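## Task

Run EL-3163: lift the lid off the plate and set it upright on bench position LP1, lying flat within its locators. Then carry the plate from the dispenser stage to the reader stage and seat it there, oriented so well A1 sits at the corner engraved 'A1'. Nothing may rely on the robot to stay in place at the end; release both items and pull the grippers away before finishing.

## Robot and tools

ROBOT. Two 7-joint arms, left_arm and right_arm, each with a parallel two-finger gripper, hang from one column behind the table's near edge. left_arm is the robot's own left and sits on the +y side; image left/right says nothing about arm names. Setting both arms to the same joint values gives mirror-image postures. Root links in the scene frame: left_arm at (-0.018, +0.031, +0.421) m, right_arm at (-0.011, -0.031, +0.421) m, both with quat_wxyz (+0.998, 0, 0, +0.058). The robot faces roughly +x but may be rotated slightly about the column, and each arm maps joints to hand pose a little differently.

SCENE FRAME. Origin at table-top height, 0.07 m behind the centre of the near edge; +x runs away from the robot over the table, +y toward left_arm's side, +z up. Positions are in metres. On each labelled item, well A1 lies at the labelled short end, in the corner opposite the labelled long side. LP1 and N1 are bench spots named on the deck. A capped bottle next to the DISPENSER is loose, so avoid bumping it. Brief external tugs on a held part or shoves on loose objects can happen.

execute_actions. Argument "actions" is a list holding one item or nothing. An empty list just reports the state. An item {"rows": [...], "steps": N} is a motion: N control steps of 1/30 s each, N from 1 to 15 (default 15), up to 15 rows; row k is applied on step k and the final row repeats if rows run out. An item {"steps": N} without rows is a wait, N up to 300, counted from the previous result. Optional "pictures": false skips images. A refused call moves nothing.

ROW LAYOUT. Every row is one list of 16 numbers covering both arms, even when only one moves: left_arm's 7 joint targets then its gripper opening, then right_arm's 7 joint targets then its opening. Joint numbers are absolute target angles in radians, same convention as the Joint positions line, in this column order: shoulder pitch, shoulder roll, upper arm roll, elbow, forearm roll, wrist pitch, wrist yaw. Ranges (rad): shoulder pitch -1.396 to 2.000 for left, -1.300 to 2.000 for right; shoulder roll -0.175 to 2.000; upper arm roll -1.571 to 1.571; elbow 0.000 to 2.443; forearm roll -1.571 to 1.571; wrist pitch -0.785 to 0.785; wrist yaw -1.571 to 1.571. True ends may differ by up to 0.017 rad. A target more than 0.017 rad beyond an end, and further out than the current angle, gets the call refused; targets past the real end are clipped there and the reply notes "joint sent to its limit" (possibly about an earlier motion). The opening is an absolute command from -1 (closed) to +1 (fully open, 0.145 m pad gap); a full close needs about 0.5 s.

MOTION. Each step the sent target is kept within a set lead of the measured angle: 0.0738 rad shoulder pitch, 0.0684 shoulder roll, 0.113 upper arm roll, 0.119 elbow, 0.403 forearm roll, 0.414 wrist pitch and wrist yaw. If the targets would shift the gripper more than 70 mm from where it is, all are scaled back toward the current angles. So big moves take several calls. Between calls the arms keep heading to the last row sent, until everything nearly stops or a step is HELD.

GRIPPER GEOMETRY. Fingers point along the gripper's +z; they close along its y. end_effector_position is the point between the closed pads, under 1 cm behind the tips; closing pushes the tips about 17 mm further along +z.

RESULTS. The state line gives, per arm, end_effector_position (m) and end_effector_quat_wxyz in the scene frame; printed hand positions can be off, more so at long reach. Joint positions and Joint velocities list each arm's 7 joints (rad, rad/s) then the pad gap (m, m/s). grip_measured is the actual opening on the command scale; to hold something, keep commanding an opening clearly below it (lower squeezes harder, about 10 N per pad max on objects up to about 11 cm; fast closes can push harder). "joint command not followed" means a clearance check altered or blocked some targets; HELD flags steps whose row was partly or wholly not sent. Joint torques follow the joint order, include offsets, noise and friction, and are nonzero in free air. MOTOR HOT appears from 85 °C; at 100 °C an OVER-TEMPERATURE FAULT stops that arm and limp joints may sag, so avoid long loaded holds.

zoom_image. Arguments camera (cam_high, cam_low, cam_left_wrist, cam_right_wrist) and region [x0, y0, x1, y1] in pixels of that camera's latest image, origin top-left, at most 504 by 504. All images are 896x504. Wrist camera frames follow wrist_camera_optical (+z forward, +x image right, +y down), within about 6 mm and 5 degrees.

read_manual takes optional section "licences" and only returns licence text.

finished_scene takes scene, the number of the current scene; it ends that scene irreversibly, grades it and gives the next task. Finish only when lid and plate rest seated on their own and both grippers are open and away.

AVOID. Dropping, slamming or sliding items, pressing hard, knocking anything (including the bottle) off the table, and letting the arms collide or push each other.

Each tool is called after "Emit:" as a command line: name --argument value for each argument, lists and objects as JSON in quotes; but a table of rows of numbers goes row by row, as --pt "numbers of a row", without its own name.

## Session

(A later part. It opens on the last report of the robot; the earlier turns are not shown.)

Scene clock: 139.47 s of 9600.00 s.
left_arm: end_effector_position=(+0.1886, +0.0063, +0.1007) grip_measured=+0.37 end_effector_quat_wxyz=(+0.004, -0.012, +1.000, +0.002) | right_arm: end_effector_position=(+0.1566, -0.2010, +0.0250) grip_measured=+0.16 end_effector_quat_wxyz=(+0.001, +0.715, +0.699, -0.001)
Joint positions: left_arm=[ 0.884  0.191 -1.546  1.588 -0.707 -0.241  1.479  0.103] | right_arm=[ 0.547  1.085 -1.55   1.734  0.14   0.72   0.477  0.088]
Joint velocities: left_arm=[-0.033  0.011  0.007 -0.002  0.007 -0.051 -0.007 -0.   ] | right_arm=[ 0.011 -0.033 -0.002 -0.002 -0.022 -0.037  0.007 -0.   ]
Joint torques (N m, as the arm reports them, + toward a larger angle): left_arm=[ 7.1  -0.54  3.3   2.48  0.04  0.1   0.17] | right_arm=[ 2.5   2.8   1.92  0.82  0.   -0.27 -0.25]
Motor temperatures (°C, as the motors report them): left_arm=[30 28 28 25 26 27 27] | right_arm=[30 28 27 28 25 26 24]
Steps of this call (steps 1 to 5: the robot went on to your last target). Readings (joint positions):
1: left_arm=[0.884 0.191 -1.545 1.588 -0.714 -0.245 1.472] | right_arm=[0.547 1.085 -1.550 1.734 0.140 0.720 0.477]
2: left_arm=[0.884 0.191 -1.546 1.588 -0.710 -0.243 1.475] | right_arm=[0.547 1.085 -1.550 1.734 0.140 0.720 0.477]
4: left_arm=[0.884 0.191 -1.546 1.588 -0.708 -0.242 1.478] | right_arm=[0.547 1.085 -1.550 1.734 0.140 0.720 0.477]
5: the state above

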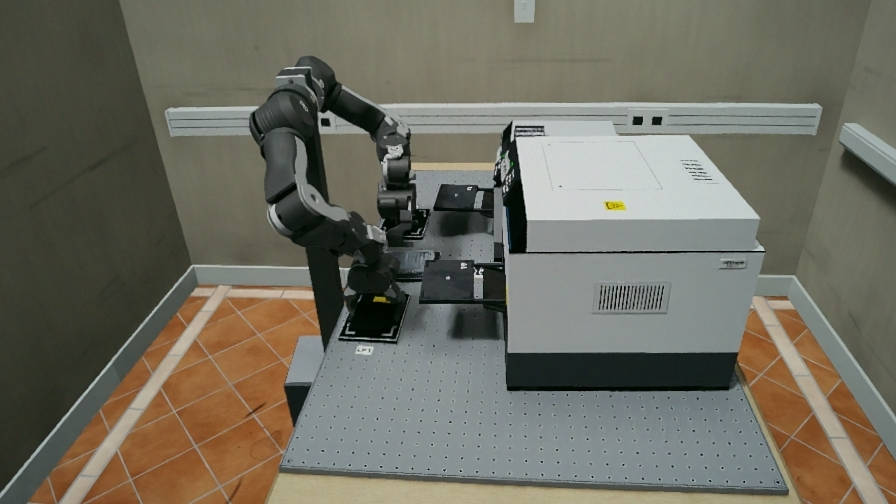

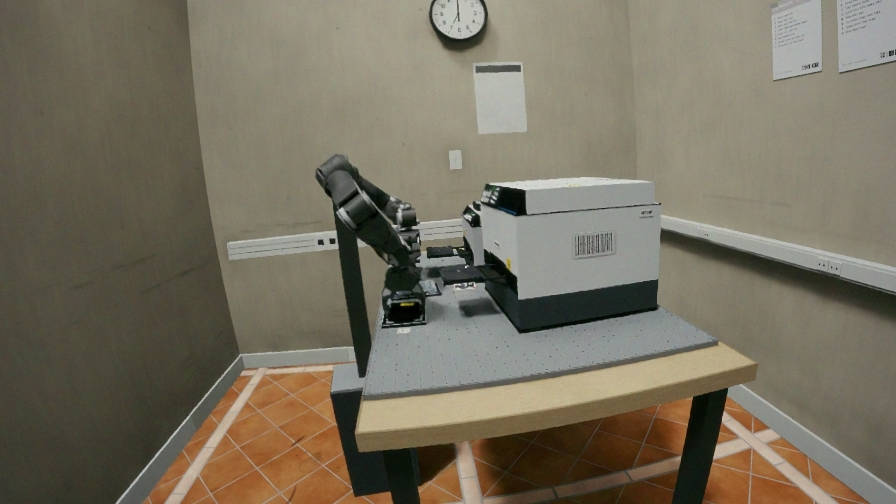

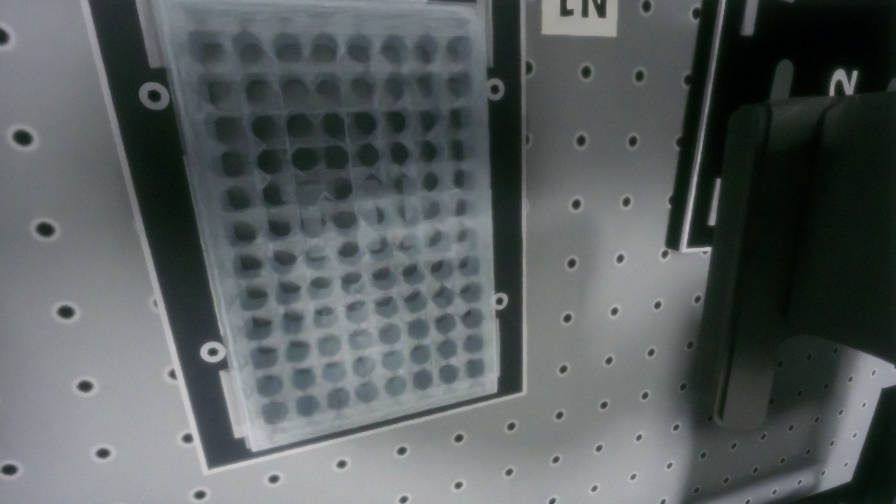

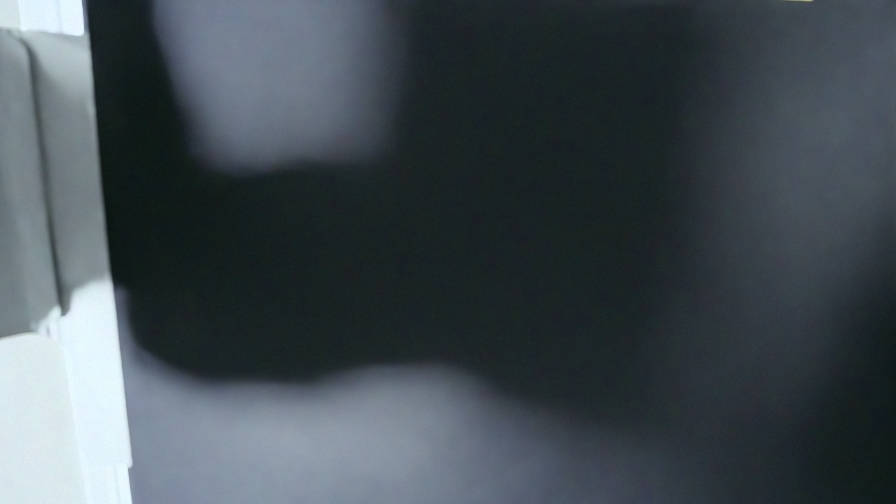

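Emit:
execute_actions --actions '[{"rows":[[0.875,0.191,-1.55,1.577,-0.714,-0.245,1.47,0.36,0.547,1.085,-1.55,1.734,0.139,0.717,0.473,0],[0.862,0.188,-1.55,1.561,-0.728,-0.254,1.456,0.35,0.547,1.085,-1.55,1.734,0.139,0.717,0.473,0.15],[0.845,0.184,-1.55,1.538,-0.748,-0.265,1.437,0.34,0.547,1.085,-1.55,1.734,0.139,0.717,0.473,0.19],[0.826,0.178,-1.55,1.511,-0.77,-0.276,1.416,0.33,0.547,1.085,-1.55,1.734,0.139,0.717,0.473,0.23],[0.805,0.171,-1.55,1.481,-0.794,-0.288,1.393,0.32,0.547,1.085,-1.55,1.734,0.139,0.717,0.473,0.28],[0.786,0.164,-1.55,1.45,-0.819,-0.3,1.369,0.31,0.549,1.087,-1.55,1.738,0.14,0.722,0.48,0.33],[0.768,0.157,-1.55,1.418,-0.844,-0.313,1.345,0.3,0.556,1.096,-1.55,1.753,0.14,0.728,0.487,0.36],[0.753,0.151,-1.55,1.391,-0.865,-0.323,1.325,0.3,0.567,1.112,-1.55,1.778,0.141,0.738,0.498,0.36],[0.739,0.144,-1.55,1.364,-0.885,-0.333,1.305,0.3,0.581,1.133,-1.55,1.81,0.142,0.751,0.511,0.36],[0.728,0.139,-1.55,1.342,-0.901,-0.341,1.289,0.3,0.596,1.154,-1.55,1.843,0.142,0.764,0.524,0.36],[0.719,0.135,-1.55,1.325,-0.913,-0.347,1.277,0.3,0.611,1.174,-1.55,1.874,0.143,0.775,0.537,0.36],[0.712,0.132,-1.55,1.312,-0.923,-0.352,1.268,0.3,0.626,1.197,-1.55,1.9,0.135,0.776,0.557,0.36],[0.708,0.129,-1.55,1.303,-0.93,-0.355,1.262,0.3,0.641,1.219,-1.55,1.924,0.127,0.777,0.578,0.36],[0.705,0.128,-1.55,1.298,-0.934,-0.357,1.258,0.3,0.653,1.237,-1.55,1.942,0.12,0.778,0.594,0.36],[0.704,0.127,-1.55,1.295,-0.936,-0.358,1.256,0.3,0.66,1.247,-1.55,1.953,0.116,0.779,0.604,0.36]],"steps":15}]' --pictures false

Emit:
execute_actions --actions '[{"rows":[[0.704,0.127,-1.55,1.295,-0.936,-0.358,1.256,0.29,0.66,1.247,-1.55,1.953,0.116,0.779,0.604,0.36],[0.704,0.127,-1.55,1.295,-0.936,-0.358,1.256,0.27,0.66,1.247,-1.55,1.953,0.116,0.779,0.604,0.36],[0.704,0.127,-1.55,1.295,-0.936,-0.358,1.256,0.24,0.66,1.247,-1.55,1.953,0.116,0.779,0.604,0.36],[0.704,0.127,-1.55,1.295,-0.936,-0.358,1.256,0.21,0.66,1.247,-1.55,1.953,0.116,0.779,0.604,0.36],[0.704,0.127,-1.55,1.295,-0.936,-0.358,1.256,0.18,0.66,1.247,-1.55,1.953,0.116,0.779,0.604,0.36],[0.704,0.127,-1.55,1.295,-0.936,-0.358,1.256,0.15,0.66,1.247,-1.55,1.953,0.116,0.779,0.604,0.36],[0.704,0.127,-1.55,1.295,-0.936,-0.358,1.256,0.12,0.66,1.247,-1.55,1.953,0.116,0.779,0.604,0.36],[0.704,0.127,-1.55,1.295,-0.936,-0.358,1.256,0.08,0.66,1.247,-1.55,1.953,0.116,0.779,0.604,0.36],[0.704,0.127,-1.55,1.295,-0.936,-0.358,1.256,0,0.66,1.247,-1.55,1.953,0.116,0.779,0.604,0.36],[0.704,0.127,-1.55,1.295,-0.936,-0.358,1.256,-0.15,0.66,1.247,-1.55,1.953,0.116,0.779,0.604,0.36],[0.704,0.127,-1.55,1.295,-0.936,-0.358,1.256,-0.3,0.66,1.247,-1.55,1.953,0.116,0.779,0.604,0.36]],"steps":13}]'

Emit:
zoom_image --camera "cam_high" --region '[330,275,420,350]'

Scene clock: 149.67 s of 9600.00 s.
left_arm: end_effector_position=(+0.1875, +0.0067, +0.0301) grip_measured=+0.30 end_effector_quat_wxyz=(-0.002, -0.017, +1.000, +0.001) | right_arm: end_effector_position=(+0.1597, -0.2056, +0.0745) grip_measured=+0.36 end_effector_quat_wxyz=(+0.004, +0.709, +0.705, +0.005)
Joint positions: left_arm=[ 0.707  0.129 -1.549  1.298 -0.929 -0.353  1.268  0.098] | right_arm=[ 0.66   1.249 -1.55   1.951  0.124  0.774  0.582  0.102]
Joint velocities: left_arm=[-0.033 -0.077  0.007 -0.042 -0.125 -0.051 -0.095 -0.   ] | right_arm=[ 0.143  0.231 -0.002  0.198 -0.139  0.125  0.315 -0.   ]
Joint torques (N m, as the arm reports them, + toward a larger angle): left_arm=[ 5.95 -1.48  3.19  2.28 -0.05 -0.1  -0.23] | right_arm=[ 2.47  2.47  2.06  1.43  0.05 -0.03  0.13]
Motor temperatures (°C, as the motors report them): left_arm=[30 28 28 25 26 27 27] | right_arm=[29 28 27 28 25 26 24]
Steps of this call (steps 1 to 30: the robot went on to your last target; steps 31 to 90: nothing new was sent; then 6.70 s passed at rest; steps 91 to 105: all 15 steps of this action). Readings (joint positions):
91: left_arm=[0.882 0.191 -1.546 1.583 -0.709 -0.242 1.478] | right_arm=[0.547 1.086 -1.550 1.735 0.140 0.720 0.477]
92: left_arm=[0.874 0.188 -1.545 1.568 -0.717 -0.246 1.471] | right_arm=[0.547 1.086 -1.550 1.735 0.140 0.720 0.477]
94: left_arm=[0.833 0.179 -1.545 1.517 -0.749 -0.262 1.442] | right_arm=[0.547 1.085 -1.550 1.735 0.140 0.720 0.477]
98: left_arm=[0.755 0.152 -1.549 1.395 -0.837 -0.307 1.357] | right_arm=[0.559 1.105 -1.551 1.769 0.140 0.728 0.485]
105: the state above

Scene clock: 150.10 s of 9600.00 s.
left_arm: end_effector_position=(+0.1881, +0.0051, +0.0303) grip_measured=+0.12 end_effector_quat_wxyz=(+0.000, -0.014, +1.000, -0.002) | right_arm: end_effector_position=(+0.1580, -0.2052, +0.0747) grip_measured=+0.36 end_effector_quat_wxyz=(+0.001, +0.708, +0.706, +0.001)
Joint positions: left_arm=[ 0.707  0.127 -1.549  1.298 -0.934 -0.355  1.26   0.085] | right_arm=[ 0.661  1.247 -1.55   1.952  0.117  0.776  0.598  0.102]
Joint velocities: left_arm=[ 0.011  0.077 -0.007 -0.022 -0.007  0.022 -0.051  0.   ] | right_arm=[-0.011 -0.055 -0.022 -0.002  0.007 -0.11   0.037  0.   ]
Joint torques (N m, as the arm reports them, + toward a larger angle): left_arm=[ 5.98 -1.36  3.21  2.33 -0.06 -0.09 -0.18] | right_arm=[ 2.45  3.47  2.1   1.47  0.02 -0.03  0.17]
Motor temperatures (°C, as the motors report them): left_arm=[30 28 28 25 26 27 27] | right_arm=[29 28 27 28 25 26 24]
Steps of this call (steps 1 to 13: all 13 steps of this action). Readings (joint positions):
1: left_arm=[0.707 0.128 -1.549 1.298 -0.932 -0.353 1.265] | right_arm=[0.661 1.252 -1.550 1.953 0.120 0.776 0.589]
2: left_arm=[0.707 0.128 -1.549 1.298 -0.933 -0.354 1.264] | right_arm=[0.661 1.250 -1.550 1.952 0.119 0.776 0.594]
4: left_arm=[0.707 0.128 -1.549 1.298 -0.934 -0.355 1.262] | right_arm=[0.661 1.247 -1.550 1.952 0.118 0.776 0.597]
8: left_arm=[0.707 0.127 -1.549 1.298 -0.934 -0.355 1.260] | right_arm=[0.661 1.247 -1.550 1.952 0.117 0.776 0.598]
13: the state above

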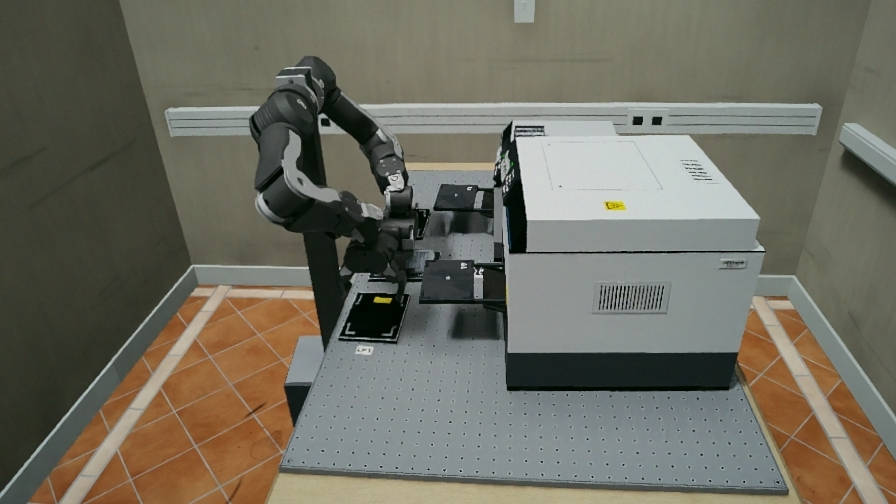

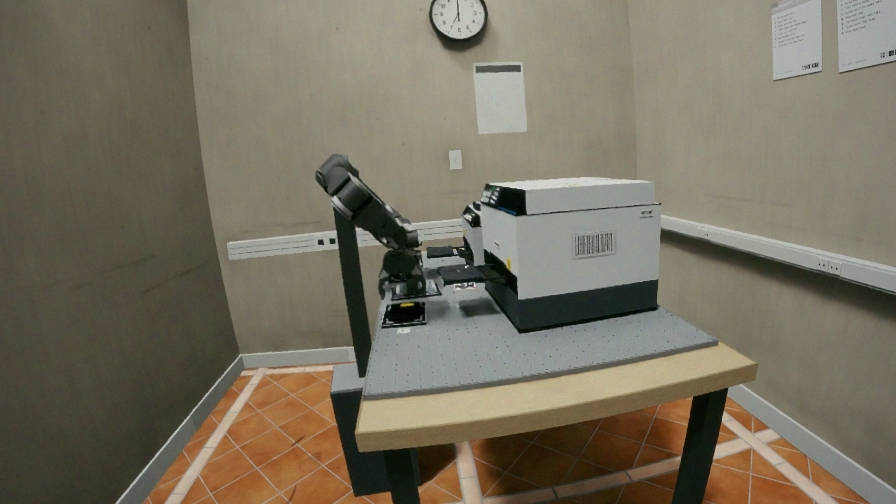

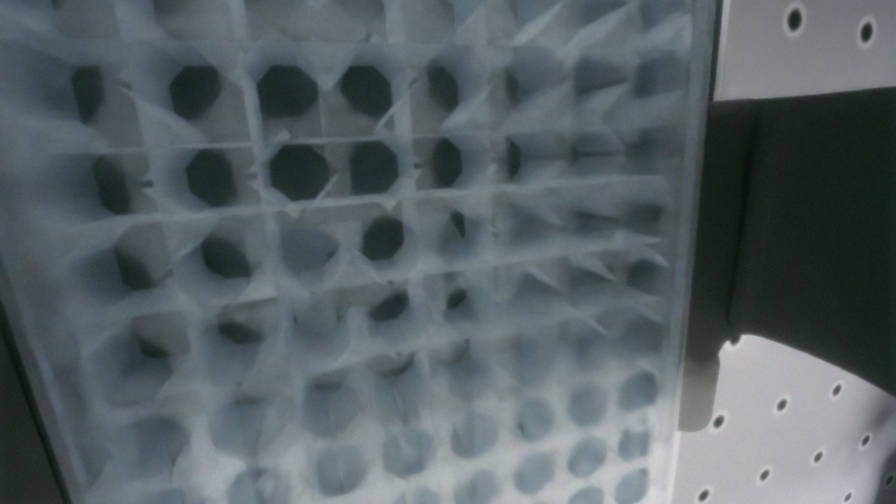

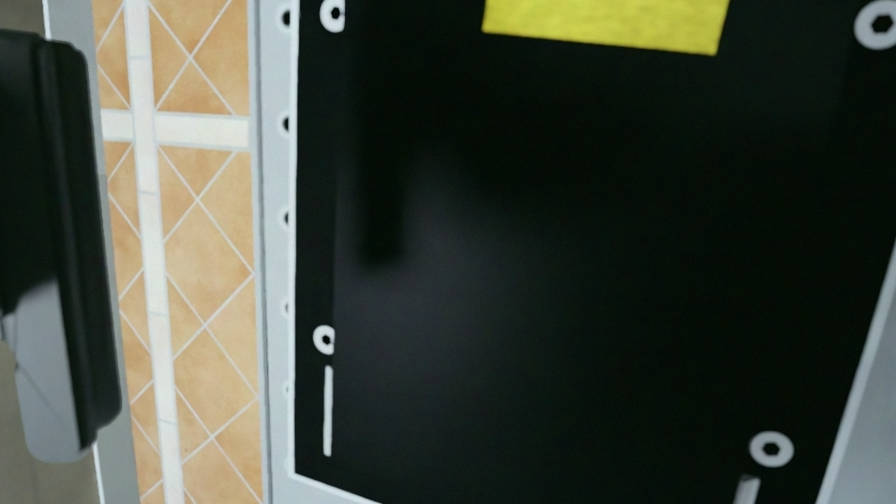

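Region (330, 275, 420, 350) of cam_high's 896x504 image, scaled by 5.600, with more detail than that image has.

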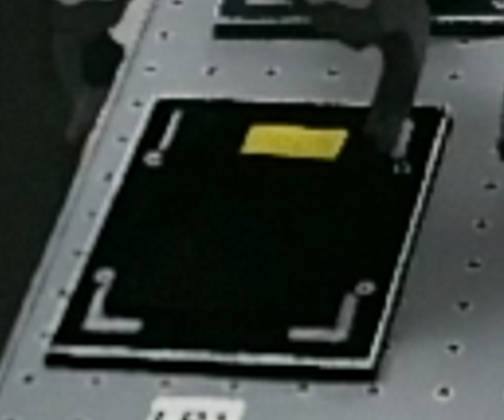

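Emit:
execute_actions --actions '[{"rows":[[0.702,0.129,-1.55,1.302,-0.937,-0.352,1.264,-0.3,0.664,1.235,-1.55,1.95,0.097,0.77,0.62,0.36],[0.7,0.131,-1.55,1.306,-0.938,-0.349,1.268,-0.3,0.668,1.215,-1.55,1.945,0.067,0.755,0.645,0.36],[0.698,0.132,-1.55,1.31,-0.94,-0.347,1.27,-0.3,0.672,1.195,-1.55,1.94,0.037,0.74,0.67,0.36],[0.696,0.133,-1.55,1.313,-0.941,-0.345,1.272,-0.3,0.675,1.185,-1.55,1.937,0.02,0.73,0.685,0.36],[0.696,0.133,-1.55,1.313,-0.941,-0.345,1.272,-0.3,0.675,1.185,-1.55,1.937,0.02,0.73,0.685,0.36],[0.696,0.133,-1.55,1.313,-0.941,-0.345,1.272,-0.3,0.675,1.185,-1.55,1.937,0.02,0.73,0.685,0.36],[0.696,0.133,-1.55,1.313,-0.941,-0.345,1.272,-0.3,0.675,1.185,-1.55,1.937,0.02,0.73,0.685,0.36],[0.696,0.133,-1.55,1.313,-0.941,-0.345,1.272,-0.3,0.675,1.185,-1.55,1.937,0.02,0.73,0.685,0.36],[0.696,0.133,-1.55,1.313,-0.941,-0.345,1.272,0,0.675,1.185,-1.55,1.937,0.02,0.73,0.685,0.36],[0.696,0.133,-1.55,1.313,-0.941,-0.345,1.272,0.11,0.675,1.185,-1.55,1.937,0.02,0.73,0.685,0.36],[0.696,0.133,-1.55,1.313,-0.941,-0.345,1.272,0.15,0.675,1.185,-1.55,1.937,0.02,0.73,0.685,0.36],[0.696,0.133,-1.55,1.313,-0.941,-0.345,1.272,0.2,0.675,1.185,-1.55,1.937,0.02,0.73,0.685,0.36],[0.696,0.133,-1.55,1.313,-0.941,-0.345,1.272,0.27,0.675,1.185,-1.55,1.937,0.02,0.73,0.685,0.36],[0.696,0.133,-1.55,1.313,-0.941,-0.345,1.272,0.34,0.675,1.185,-1.55,1.937,0.02,0.73,0.685,0.36]],"steps":14}]' --pictures false

Emit:
execute_actions --actions '[{"rows":[[0.708,0.136,-1.55,1.326,-0.928,-0.34,1.283,0.37,0.675,1.185,-1.55,1.937,0.02,0.73,0.685,0.36],[0.723,0.142,-1.55,1.352,-0.906,-0.33,1.303,0.37,0.675,1.185,-1.55,1.937,0.02,0.73,0.685,0.36],[0.745,0.15,-1.55,1.387,-0.876,-0.318,1.329,0.37,0.675,1.185,-1.55,1.937,0.02,0.73,0.685,0.36],[0.772,0.16,-1.55,1.429,-0.839,-0.302,1.362,0.37,0.675,1.185,-1.55,1.937,0.02,0.73,0.685,0.36],[0.802,0.169,-1.55,1.47,-0.802,-0.288,1.393,0.37,0.675,1.185,-1.55,1.937,0.02,0.73,0.685,0.36],[0.828,0.178,-1.55,1.511,-0.769,-0.272,1.425,0.37,0.675,1.185,-1.55,1.937,0.02,0.73,0.685,0.36],[0.85,0.185,-1.55,1.543,-0.743,-0.258,1.45,0.37,0.675,1.185,-1.55,1.937,0.02,0.73,0.685,0.36],[0.867,0.189,-1.55,1.566,-0.724,-0.248,1.469,0.37,0.675,1.185,-1.55,1.937,0.02,0.73,0.685,0.36],[0.878,0.192,-1.55,1.58,-0.711,-0.242,1.48,0.37,0.675,1.185,-1.55,1.937,0.02,0.73,0.685,0.36],[0.883,0.193,-1.55,1.587,-0.705,-0.238,1.485,0.37,0.675,1.185,-1.55,1.937,0.02,0.73,0.685,0.36]],"steps":15}]'

Scene clock: 156.23 s of 9600.00 s.
left_arm: end_effector_position=(+0.1843, +0.0043, +0.0301) grip_measured=+0.34 end_effector_quat_wxyz=(-0.000, -0.013, +1.000, -0.003) | right_arm: end_effector_position=(+0.1622, -0.1879, +0.0722) grip_measured=+0.36 end_effector_quat_wxyz=(-0.011, +0.668, +0.744, +0.010)
Joint positions: left_arm=[ 0.698  0.131 -1.549  1.312 -0.94  -0.348  1.266  0.1  ] | right_arm=[ 0.675  1.186 -1.55   1.937  0.022  0.733  0.679  0.102]
Joint velocities: left_arm=[-0.033 -0.077 -0.007  0.007 -0.081 -0.037 -0.022  0.016] | right_arm=[-0.011 -0.099  0.002 -0.002  0.051 -0.022  0.037  0.   ]
Joint torques (N m, as the arm reports them, + toward a larger angle): left_arm=[ 6.36 -0.76  3.29  3.25 -0.06  0.09  0.1 ] | right_arm=[ 3.21  2.83  2.14  1.58  0.   -0.17  0.19]
Motor temperatures (°C, as the motors report them): left_arm=[30 28 27 25 26 27 27] | right_arm=[29 28 27 28 25 26 24]
Steps of this call (steps 1 to 15: the robot went on to your last target; steps 16 to 90: nothing new was sent; then 2.67 s passed at rest; steps 91 to 104: all 14 steps of this action). Readings (joint positions):
91: left_arm=[0.707 0.127 -1.549 1.299 -0.935 -0.355 1.260] | right_arm=[0.661 1.242 -1.550 1.951 0.109 0.776 0.605]
92: left_arm=[0.706 0.128 -1.549 1.303 -0.936 -0.353 1.261] | right_arm=[0.663 1.225 -1.550 1.945 0.090 0.770 0.621]
94: left_arm=[0.700 0.130 -1.549 1.311 -0.938 -0.350 1.264] | right_arm=[0.673 1.178 -1.550 1.939 0.045 0.746 0.657]
98: left_arm=[0.698 0.131 -1.549 1.312 -0.939 -0.348 1.266] | right_arm=[0.675 1.187 -1.550 1.937 0.023 0.734 0.678]
104: the state above

Scene clock: 156.73 s of 9600.00 s.
left_arm: end_effector_position=(+0.1884, +0.0062, +0.1006) grip_measured=+0.37 end_effector_quat_wxyz=(+0.003, -0.012, +1.000, +0.001) | right_arm: end_effector_position=(+0.1622, -0.1878, +0.0722) grip_measured=+0.36 end_effector_quat_wxyz=(-0.011, +0.668, +0.744, +0.010)
Joint positions: left_arm=[ 0.883  0.191 -1.545  1.588 -0.707 -0.241  1.478  0.103] | right_arm=[ 0.675  1.186 -1.55   1.937  0.022  0.733  0.679  0.102]
Joint velocities: left_arm=[ 0.099 -0.033 -0.012  0.002  0.066  0.081 -0.066 -0.   ] | right_arm=[-0.143  0.011  0.007 -0.002 -0.066 -0.066 -0.066 -0.   ]
Joint torques (N m, as the arm reports them, + toward a larger angle): left_arm=[ 7.36 -0.55  3.16  2.44  0.07  0.09  0.15] | right_arm=[ 3.15  2.67  2.06  1.64  0.01 -0.18  0.22]
Motor temperatures (°C, as the motors report them): left_arm=[30 28 27 25 26 27 27] | right_arm=[29 28 27 28 25 26 24]
Steps of this call (steps 1 to 15: all 15 steps of this action). Readings (joint positions):
1: left_arm=[0.701 0.134 -1.549 1.320 -0.935 -0.346 1.270] | right_arm=[0.675 1.186 -1.550 1.937 0.022 0.733 0.679]
2: left_arm=[0.712 0.142 -1.550 1.343 -0.922 -0.340 1.282] | right_arm=[0.675 1.186 -1.550 1.937 0.022 0.733 0.679]
4: left_arm=[0.764 0.161 -1.552 1.420 -0.873 -0.320 1.326] | right_arm=[0.675 1.186 -1.550 1.937 0.022 0.733 0.679]
8: left_arm=[0.874 0.185 -1.545 1.566 -0.755 -0.265 1.434] | right_arm=[0.675 1.186 -1.550 1.937 0.022 0.733 0.679]
15: the state above

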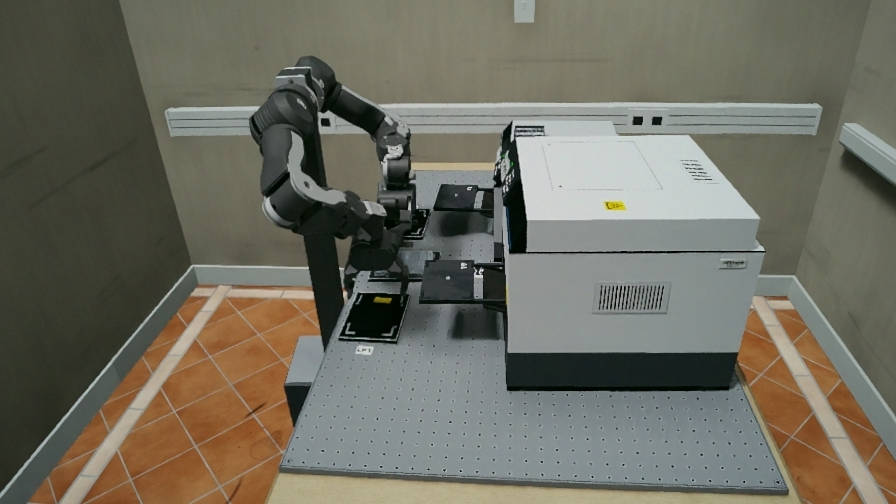

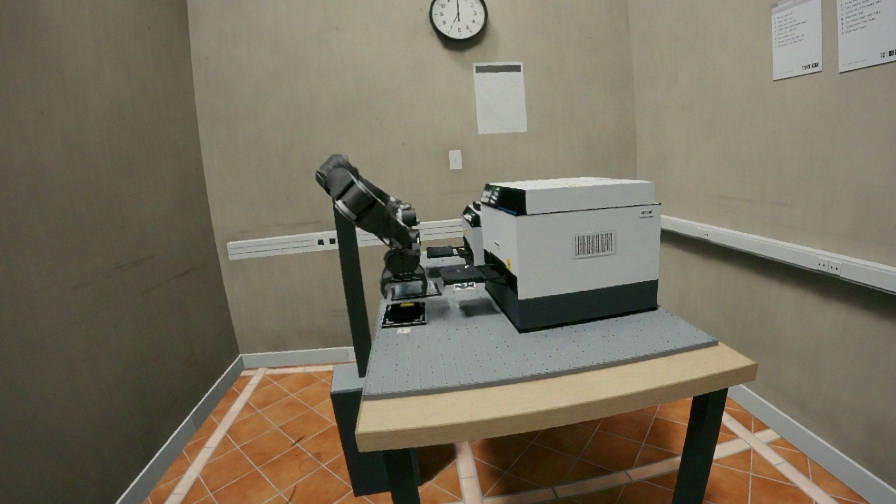

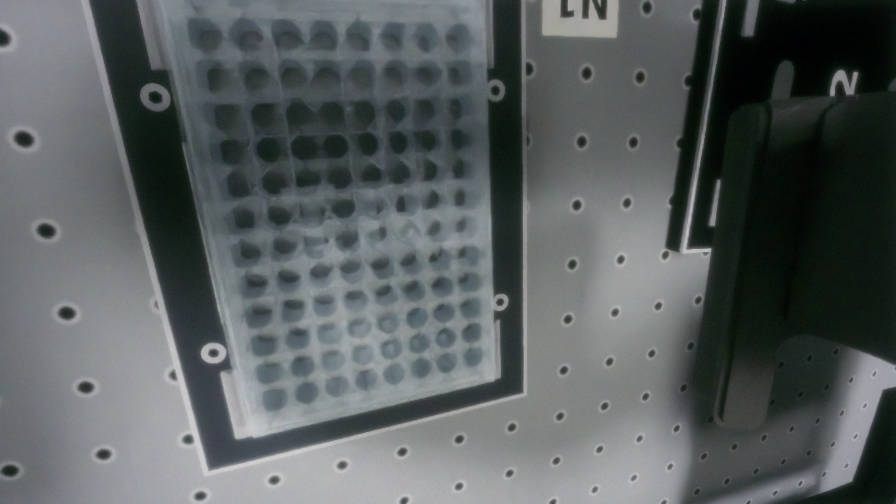

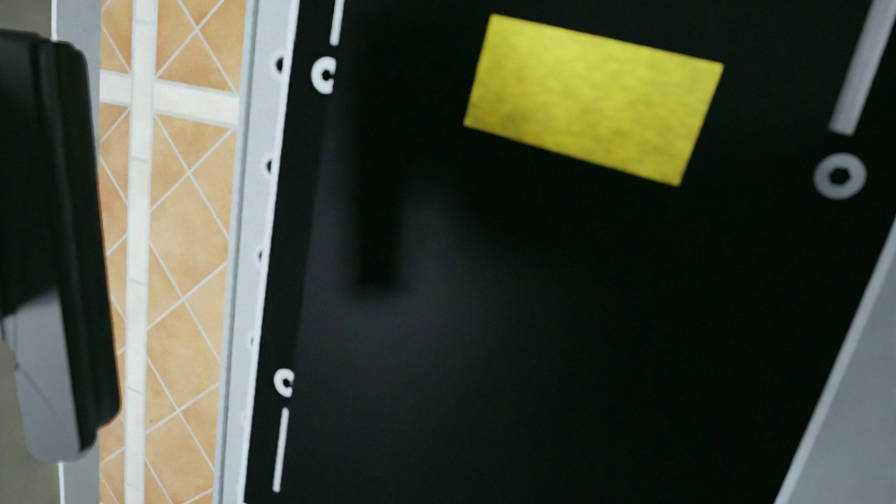

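Emit:
execute_actions --actions '[{"rows":[[0.88,0.21,-1.55,1.595,-0.7,-0.22,1.477,0.37,0.677,1.177,-1.55,1.935,0.008,0.724,0.695,0.36],[0.876,0.24,-1.55,1.61,-0.692,-0.19,1.465,0.37,0.68,1.165,-1.55,1.932,-0.01,0.715,0.71,0.36],[0.871,0.275,-1.55,1.627,-0.682,-0.153,1.448,0.37,0.684,1.147,-1.55,1.927,-0.038,0.7,0.735,0.36],[0.866,0.315,-1.55,1.646,-0.67,-0.11,1.43,0.37,0.689,1.125,-1.55,1.922,-0.072,0.684,0.763,0.36],[0.86,0.357,-1.55,1.666,-0.658,-0.065,1.41,0.37,0.695,1.1,-1.55,1.915,-0.11,0.664,0.795,0.36],[0.855,0.399,-1.55,1.686,-0.646,-0.02,1.39,0.37,0.702,1.073,-1.55,1.909,-0.152,0.643,0.831,0.36],[0.849,0.441,-1.55,1.706,-0.634,0.025,1.37,0.37,0.708,1.045,-1.55,1.902,-0.194,0.622,0.867,0.36],[0.844,0.483,-1.55,1.726,-0.622,0.07,1.35,0.37,0.715,1.018,-1.55,1.895,-0.236,0.6,0.903,0.36],[0.838,0.525,-1.55,1.746,-0.61,0.115,1.33,0.37,0.721,0.99,-1.55,1.888,-0.278,0.58,0.938,0.36],[0.833,0.567,-1.55,1.766,-0.598,0.16,1.31,0.37,0.728,0.963,-1.55,1.881,-0.32,0.558,0.974,0.36],[0.827,0.609,-1.55,1.786,-0.586,0.205,1.29,0.37,0.734,0.935,-1.55,1.874,-0.362,0.537,1.01,0.36],[0.82,0.651,-1.55,1.803,-0.574,0.25,1.27,0.37,0.741,0.908,-1.55,1.867,-0.404,0.516,1.046,0.36],[0.81,0.693,-1.55,1.818,-0.562,0.295,1.245,0.37,0.747,0.88,-1.55,1.86,-0.446,0.494,1.081,0.36],[0.8,0.735,-1.55,1.83,-0.55,0.34,1.22,0.37,0.754,0.853,-1.55,1.853,-0.488,0.473,1.117,0.36],[0.79,0.777,-1.55,1.84,-0.535,0.39,1.19,0.37,0.76,0.825,-1.55,1.846,-0.525,0.445,1.15,0.36]],"steps":15}]'

Emit:
execute_actions --actions '[{"rows":[[0.778,0.82,-1.55,1.85,-0.5,0.435,1.15,0.37,0.764,0.792,-1.55,1.833,-0.546,0.409,1.17,0.36],[0.768,0.86,-1.55,1.86,-0.45,0.47,1.1,0.37,0.769,0.757,-1.55,1.818,-0.562,0.364,1.189,0.36],[0.758,0.9,-1.55,1.87,-0.39,0.5,1.05,0.37,0.773,0.721,-1.55,1.803,-0.58,0.317,1.208,0.36],[0.748,0.94,-1.55,1.88,-0.33,0.53,1.0,0.37,0.778,0.685,-1.55,1.788,-0.597,0.27,1.227,0.36],[0.738,0.98,-1.55,1.89,-0.27,0.56,0.95,0.37,0.782,0.649,-1.55,1.773,-0.614,0.223,1.246,0.36],[0.728,1.02,-1.55,1.9,-0.21,0.59,0.9,0.37,0.787,0.613,-1.55,1.758,-0.631,0.176,1.265,0.36],[0.718,1.06,-1.55,1.91,-0.15,0.62,0.85,0.37,0.791,0.577,-1.55,1.743,-0.648,0.129,1.284,0.36],[0.708,1.1,-1.55,1.92,-0.09,0.65,0.8,0.37,0.796,0.541,-1.55,1.729,-0.666,0.082,1.303,0.36],[0.698,1.135,-1.55,1.928,-0.04,0.675,0.75,0.37,0.8,0.505,-1.55,1.714,-0.683,0.035,1.322,0.36],[0.689,1.165,-1.55,1.935,0,0.7,0.71,0.37,0.805,0.469,-1.55,1.699,-0.7,-0.012,1.341,0.36],[0.681,1.19,-1.55,1.94,0.04,0.72,0.675,0.37,0.809,0.436,-1.55,1.685,-0.716,-0.055,1.358,0.36],[0.674,1.212,-1.55,1.945,0.07,0.735,0.645,0.37,0.812,0.408,-1.55,1.673,-0.729,-0.091,1.373,0.36],[0.668,1.228,-1.55,1.949,0.093,0.747,0.625,0.37,0.815,0.385,-1.55,1.664,-0.74,-0.121,1.385,0.36],[0.663,1.24,-1.55,1.951,0.108,0.755,0.61,0.37,0.816,0.368,-1.55,1.655,-0.749,-0.144,1.393,0.36],[0.66,1.247,-1.55,1.953,0.117,0.76,0.6,0.37,0.815,0.356,-1.55,1.645,-0.758,-0.163,1.395,0.36]],"steps":15}]' --pictures false

Emit:
execute_actions --actions '[{"rows":[[0.66,1.247,-1.55,1.953,0.117,0.76,0.6,0.37,0.807,0.351,-1.55,1.63,-0.768,-0.168,1.384,0.36],[0.66,1.247,-1.55,1.953,0.117,0.76,0.6,0.37,0.793,0.346,-1.55,1.609,-0.784,-0.176,1.365,0.36],[0.66,1.247,-1.55,1.953,0.117,0.76,0.6,0.37,0.779,0.34,-1.55,1.587,-0.799,-0.184,1.348,0.36],[0.66,1.247,-1.55,1.953,0.117,0.76,0.6,0.37,0.765,0.334,-1.55,1.565,-0.815,-0.192,1.331,0.36],[0.66,1.247,-1.55,1.953,0.117,0.76,0.6,0.37,0.752,0.328,-1.55,1.543,-0.83,-0.2,1.316,0.36],[0.66,1.247,-1.55,1.953,0.117,0.76,0.6,0.37,0.739,0.322,-1.55,1.52,-0.846,-0.208,1.3,0.36],[0.66,1.247,-1.55,1.953,0.117,0.76,0.6,0.37,0.727,0.316,-1.55,1.498,-0.861,-0.215,1.284,0.35],[0.66,1.247,-1.55,1.953,0.117,0.76,0.6,0.37,0.717,0.31,-1.55,1.479,-0.874,-0.222,1.271,0.34],[0.66,1.247,-1.55,1.953,0.117,0.76,0.6,0.37,0.709,0.305,-1.55,1.462,-0.885,-0.228,1.26,0.33],[0.66,1.247,-1.55,1.953,0.117,0.76,0.6,0.37,0.702,0.301,-1.55,1.448,-0.894,-0.232,1.25,0.32],[0.66,1.247,-1.55,1.953,0.117,0.76,0.6,0.37,0.696,0.298,-1.55,1.437,-0.901,-0.236,1.243,0.31],[0.66,1.247,-1.55,1.953,0.117,0.76,0.6,0.37,0.692,0.2955,-1.55,1.428,-0.907,-0.239,1.237,0.3]],"steps":15}]' --pictures false

Emit:
execute_actions --actions '[{"rows":[[0.66,1.247,-1.55,1.953,0.117,0.76,0.6,0.37,0.692,0.2955,-1.55,1.428,-0.907,-0.239,1.237,0.26],[0.66,1.247,-1.55,1.953,0.117,0.76,0.6,0.37,0.692,0.2955,-1.55,1.428,-0.907,-0.239,1.237,0.22]],"steps":6}]'

Emit:
zoom_image --camera "cam_high" --region '[325,225,455,355]'

Scene clock: 174.80 s of 9600.00 s.
left_arm: end_effector_position=(+0.1573, +0.1398, +0.0768) grip_measured=+0.37 end_effector_quat_wxyz=(-0.015, -0.421, +0.907, +0.003) | right_arm: end_effector_position=(+0.1827, -0.1034, +0.0700) grip_measured=+0.36 end_effector_quat_wxyz=(-0.010, +0.402, +0.915, +0.018)
Joint positions: left_arm=[ 0.793  0.775 -1.547  1.838 -0.552  0.33   1.228  0.103] | right_arm=[ 0.756  0.826 -1.55   1.849 -0.478  0.477  1.103  0.102]
Joint velocities: left_arm=[-0.297  1.044 -0.027  0.222  0.374  1.121 -0.505  0.   ] | right_arm=[ 0.165 -0.824 -0.012 -0.188 -0.974 -0.667  0.755  0.   ]
Joint torques (N m, as the arm reports them, + toward a larger angle): left_arm=[ 5.79 -0.09  3.2   2.51  0.01  0.13 -0.33] | right_arm=[ 4.68  3.08  2.67  1.93  0.13 -0.22  0.27]
Motor temperatures (°C, as the motors report them): left_arm=[30 28 27 26 26 27 27] | right_arm=[29 28 27 28 25 26 24]
Steps of this call (steps 1 to 15: the robot went on to your last target; steps 16 to 90: nothing new was sent; then 14.57 s passed at rest; steps 91 to 105: all 15 steps of this action). Readings (joint positions):
91: left_arm=[0.883 0.198 -1.545 1.594 -0.704 -0.233 1.478] | right_arm=[0.675 1.183 -1.550 1.936 0.016 0.731 0.684]
92: left_arm=[0.882 0.222 -1.545 1.611 -0.699 -0.215 1.472] | right_arm=[0.676 1.171 -1.550 1.933 0.005 0.726 0.693]
94: left_arm=[0.871 0.309 -1.545 1.645 -0.681 -0.155 1.449] | right_arm=[0.685 1.128 -1.550 1.923 -0.040 0.704 0.731]
98: left_arm=[0.848 0.483 -1.546 1.721 -0.638 0.014 1.381] | right_arm=[0.711 1.018 -1.550 1.897 -0.187 0.628 0.855]
105: the state above

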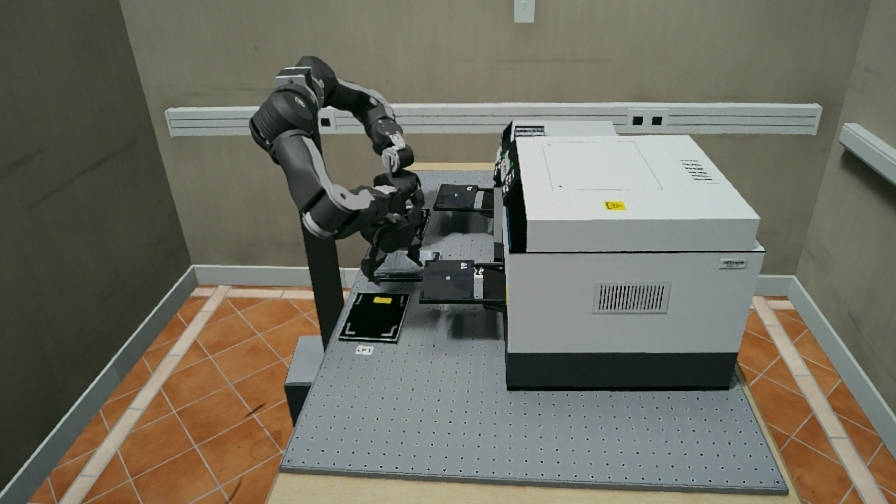

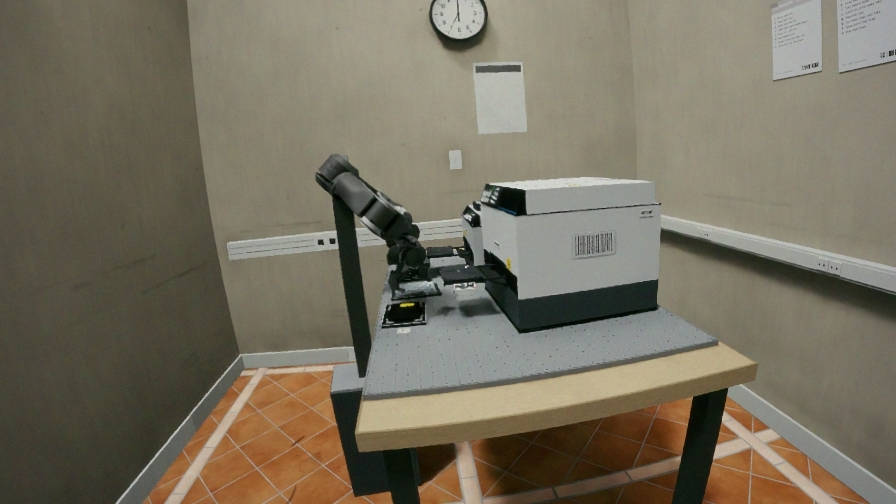

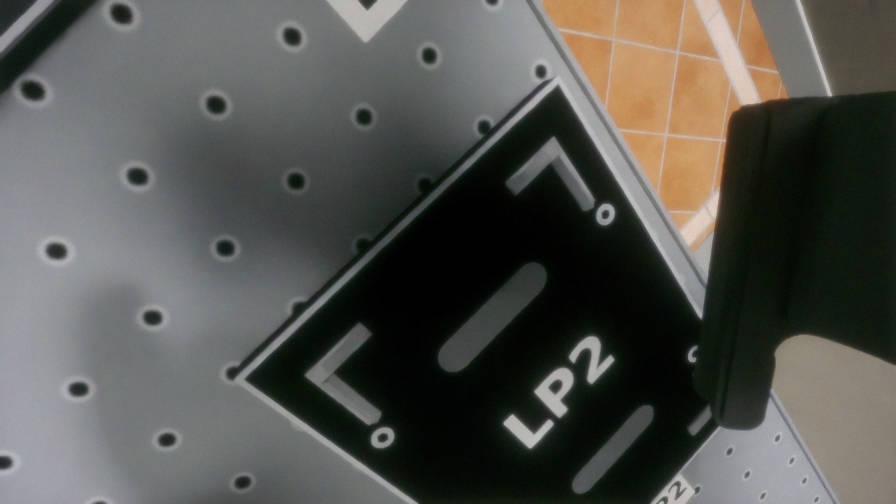

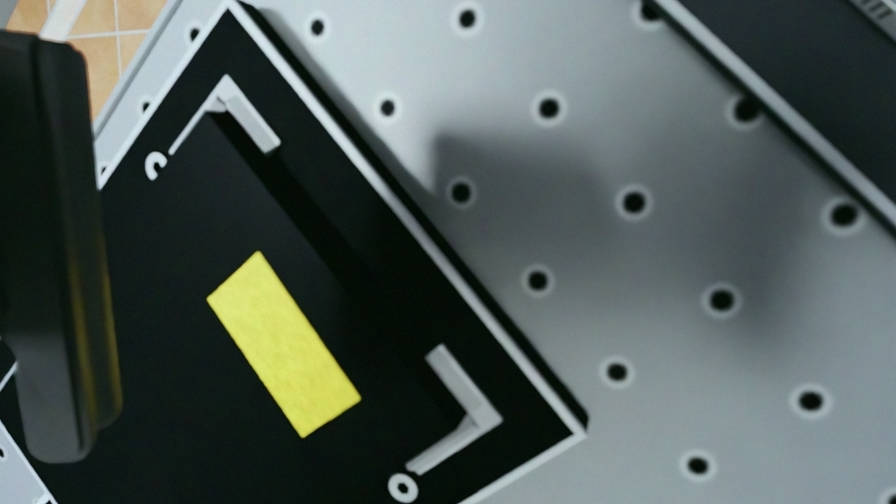

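Scene clock: 175.30 s of 9600.00 s.
left_arm: end_effector_position=(+0.1062, +0.2372, +0.0751) grip_measured=+0.37 end_effector_quat_wxyz=(+0.007, +0.776, -0.631, +0.003) | right_arm: end_effector_position=(+0.1817, +0.0045, +0.0786) grip_measured=+0.36 end_effector_quat_wxyz=(-0.007, -0.015, +1.000, +0.011)
Joint positions: left_arm=[ 0.662  1.248 -1.548  1.951  0.097  0.748  0.626  0.103] | right_arm=[ 0.813  0.353 -1.55   1.65  -0.743 -0.131  1.378  0.102]
Joint velocities: left_arm=[-0.011  0.275 -0.007  0.012  0.374  0.212 -0.403 -0.   ] | right_arm=[ 0.011 -0.231 -0.002 -0.291 -0.242 -0.593  0.125  0.   ]
Joint torques (N m, as the arm reports them, + toward a larger angle): left_arm=[ 3.46  3.25  2.92  2.58  0.05  0.05 -0.28] | right_arm=[ 5.53  0.7   2.66  1.49 -0.01 -0.21  0.23]
Motor temperatures (°C, as the motors report them): left_arm=[30 28 27 26 26 27 27] | right_arm=[29 28 27 28 25 26 24]
Steps of this call (steps 1 to 15: all 15 steps of this action). Readings (joint positions):
1: left_arm=[0.782 0.817 -1.547 1.847 -0.529 0.377 1.196] | right_arm=[0.762 0.796 -1.550 1.837 -0.509 0.448 1.131]
2: left_arm=[0.771 0.861 -1.547 1.856 -0.494 0.418 1.156] | right_arm=[0.766 0.761 -1.550 1.820 -0.534 0.412 1.155]
4: left_arm=[0.752 0.941 -1.548 1.876 -0.395 0.488 1.064] | right_arm=[0.773 0.686 -1.550 1.790 -0.574 0.327 1.197]
8: left_arm=[0.711 1.098 -1.548 1.917 -0.160 0.611 0.866] | right_arm=[0.792 0.543 -1.550 1.731 -0.644 0.141 1.274]
15: the state above

Scene clock: 175.80 s of 9600.00 s.
left_arm: end_effector_position=(+0.1069, +0.2376, +0.0752) grip_measured=+0.37 end_effector_quat_wxyz=(+0.004, +0.781, -0.624, +0.005) | right_arm: end_effector_position=(+0.1840, -0.0001, +0.0269) grip_measured=+0.30 end_effector_quat_wxyz=(-0.002, -0.027, +1.000, -0.001)
Joint positions: left_arm=[ 0.661  1.25  -1.548  1.952  0.116  0.757  0.606  0.103] | right_arm=[ 0.69   0.297 -1.55   1.427 -0.904 -0.235  1.244  0.098]
Joint velocities: left_arm=[ 0.011  0.033 -0.012  0.017  0.037 -0.037 -0.022 -0.   ] | right_arm=[ 0.011 -0.011  0.002 -0.002 -0.007 -0.007 -0.022 -0.   ]
Joint torques (N m, as the arm reports them, + toward a larger angle): left_arm=[ 3.5   3.22  2.85  2.42  0.09  0.07 -0.21] | right_arm=[ 4.89 -1.22  2.44  2.13 -0.07 -0.16 -0.07]
Motor temperatures (°C, as the motors report them): left_arm=[30 28 27 26 26 27 27] | right_arm=[29 28 27 28 25 26 24]
Steps of this call (steps 1 to 15: all 15 steps of this action). Readings (joint positions):
1: left_arm=[0.661 1.250 -1.548 1.951 0.106 0.753 0.618] | right_arm=[0.811 0.347 -1.550 1.637 -0.753 -0.147 1.379]
2: left_arm=[0.661 1.250 -1.548 1.951 0.110 0.755 0.612] | right_arm=[0.801 0.344 -1.548 1.616 -0.767 -0.159 1.375]
4: left_arm=[0.661 1.250 -1.548 1.952 0.114 0.756 0.608] | right_arm=[0.766 0.339 -1.548 1.567 -0.798 -0.178 1.353]
8: left_arm=[0.661 1.250 -1.548 1.952 0.116 0.757 0.606] | right_arm=[0.719 0.310 -1.550 1.483 -0.856 -0.210 1.293]
15: the state above

Scene clock: 176.00 s of 9600.00 s.
left_arm: end_effector_position=(+0.1069, +0.2376, +0.0752) grip_measured=+0.37 end_effector_quat_wxyz=(+0.004, +0.781, -0.624, +0.005) | right_arm: end_effector_position=(+0.1842, +0.0001, +0.0269) grip_measured=+0.22 end_effector_quat_wxyz=(-0.001, -0.028, +1.000, -0.001)
Joint positions: left_arm=[ 0.661  1.25  -1.548  1.952  0.116  0.757  0.606  0.103] | right_arm=[ 0.69   0.297 -1.55   1.427 -0.906 -0.236  1.243  0.092]
Joint velocities: left_arm=[-0.011 -0.055 -0.012 -0.027 -0.066  0.037 -0.051  0.   ] | right_arm=[-0.055 -0.033  0.007  0.012 -0.037 -0.051  0.022 -0.   ]
Joint torques (N m, as the arm reports them, + toward a larger angle): left_arm=[ 3.48  3.33  2.87  2.35  0.07  0.07 -0.2 ] | right_arm=[ 5.08 -1.09  2.45  2.23  0.   -0.17 -0.11]
Motor temperatures (°C, as the motors report them): left_arm=[30 28 27 26 26 27 27] | right_arm=[29 28 27 28 25 26 24]
Steps of this call (steps 1 to 6: all 6 steps of this action). Readings (joint positions):
1: left_arm=[0.661 1.250 -1.548 1.952 0.116 0.757 0.606] | right_arm=[0.690 0.297 -1.550 1.427 -0.905 -0.236 1.243]
2: left_arm=[0.661 1.250 -1.548 1.952 0.116 0.757 0.606] | right_arm=[0.690 0.297 -1.550 1.427 -0.905 -0.236 1.243]
4: left_arm=[0.661 1.250 -1.548 1.952 0.116 0.757 0.606] | right_arm=[0.690 0.297 -1.550 1.427 -0.905 -0.236 1.243]
6: the state above

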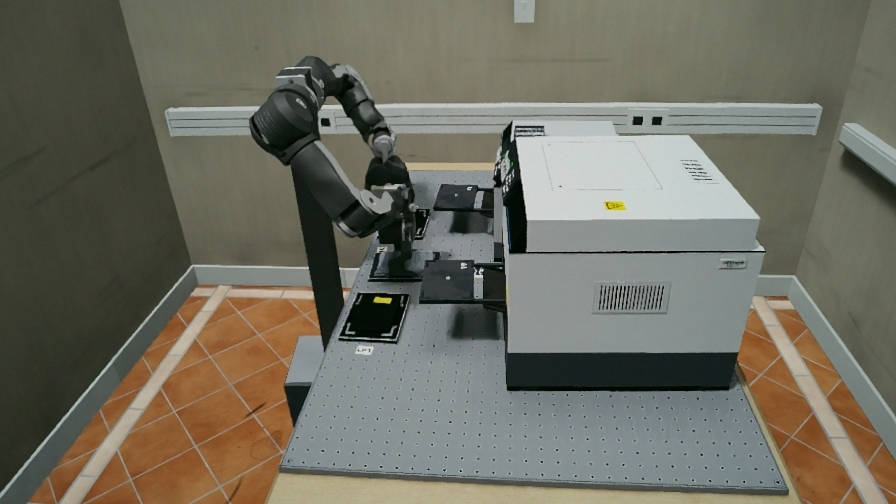

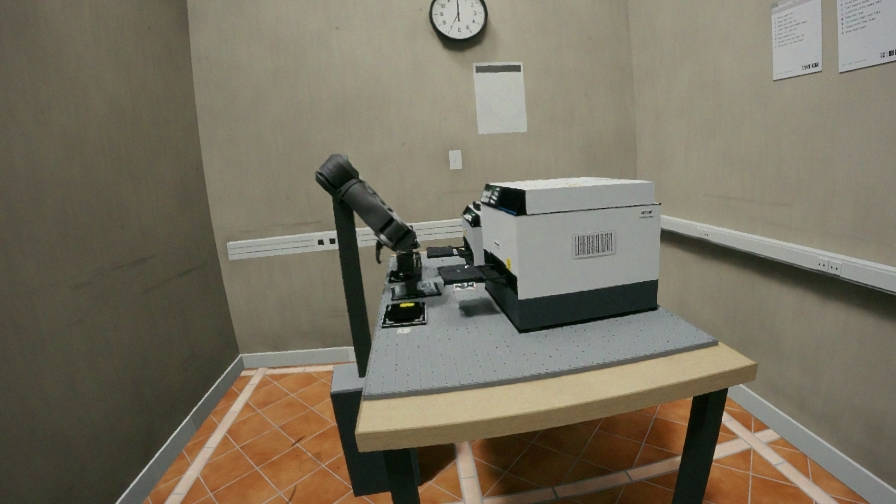

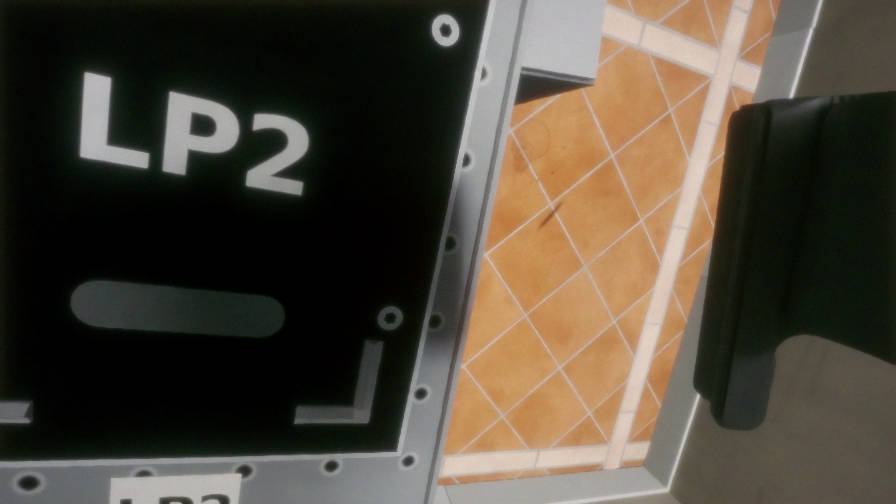

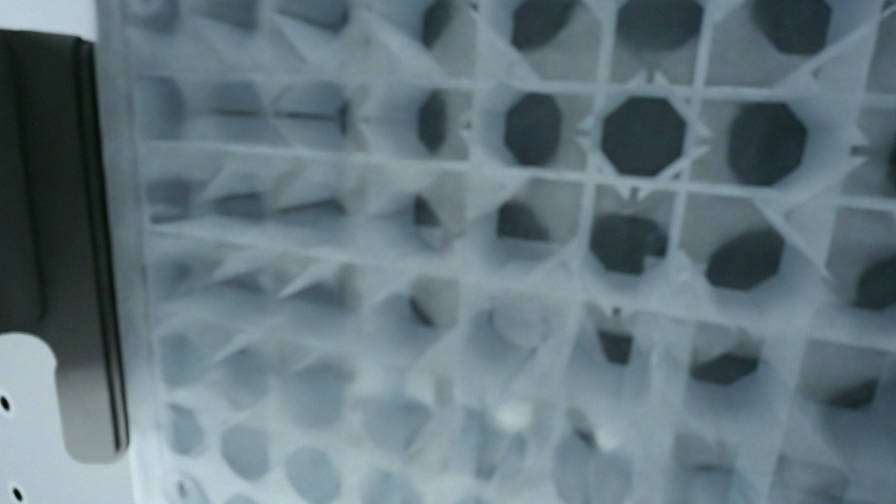

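Region (325, 225, 455, 355) of cam_high's 896x504 image, scaled by 3.877, with more detail than that image has.

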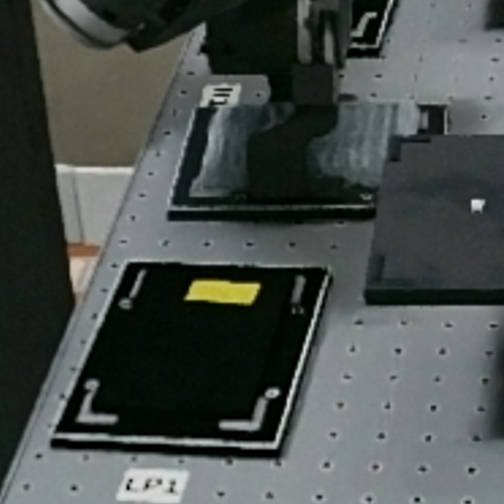

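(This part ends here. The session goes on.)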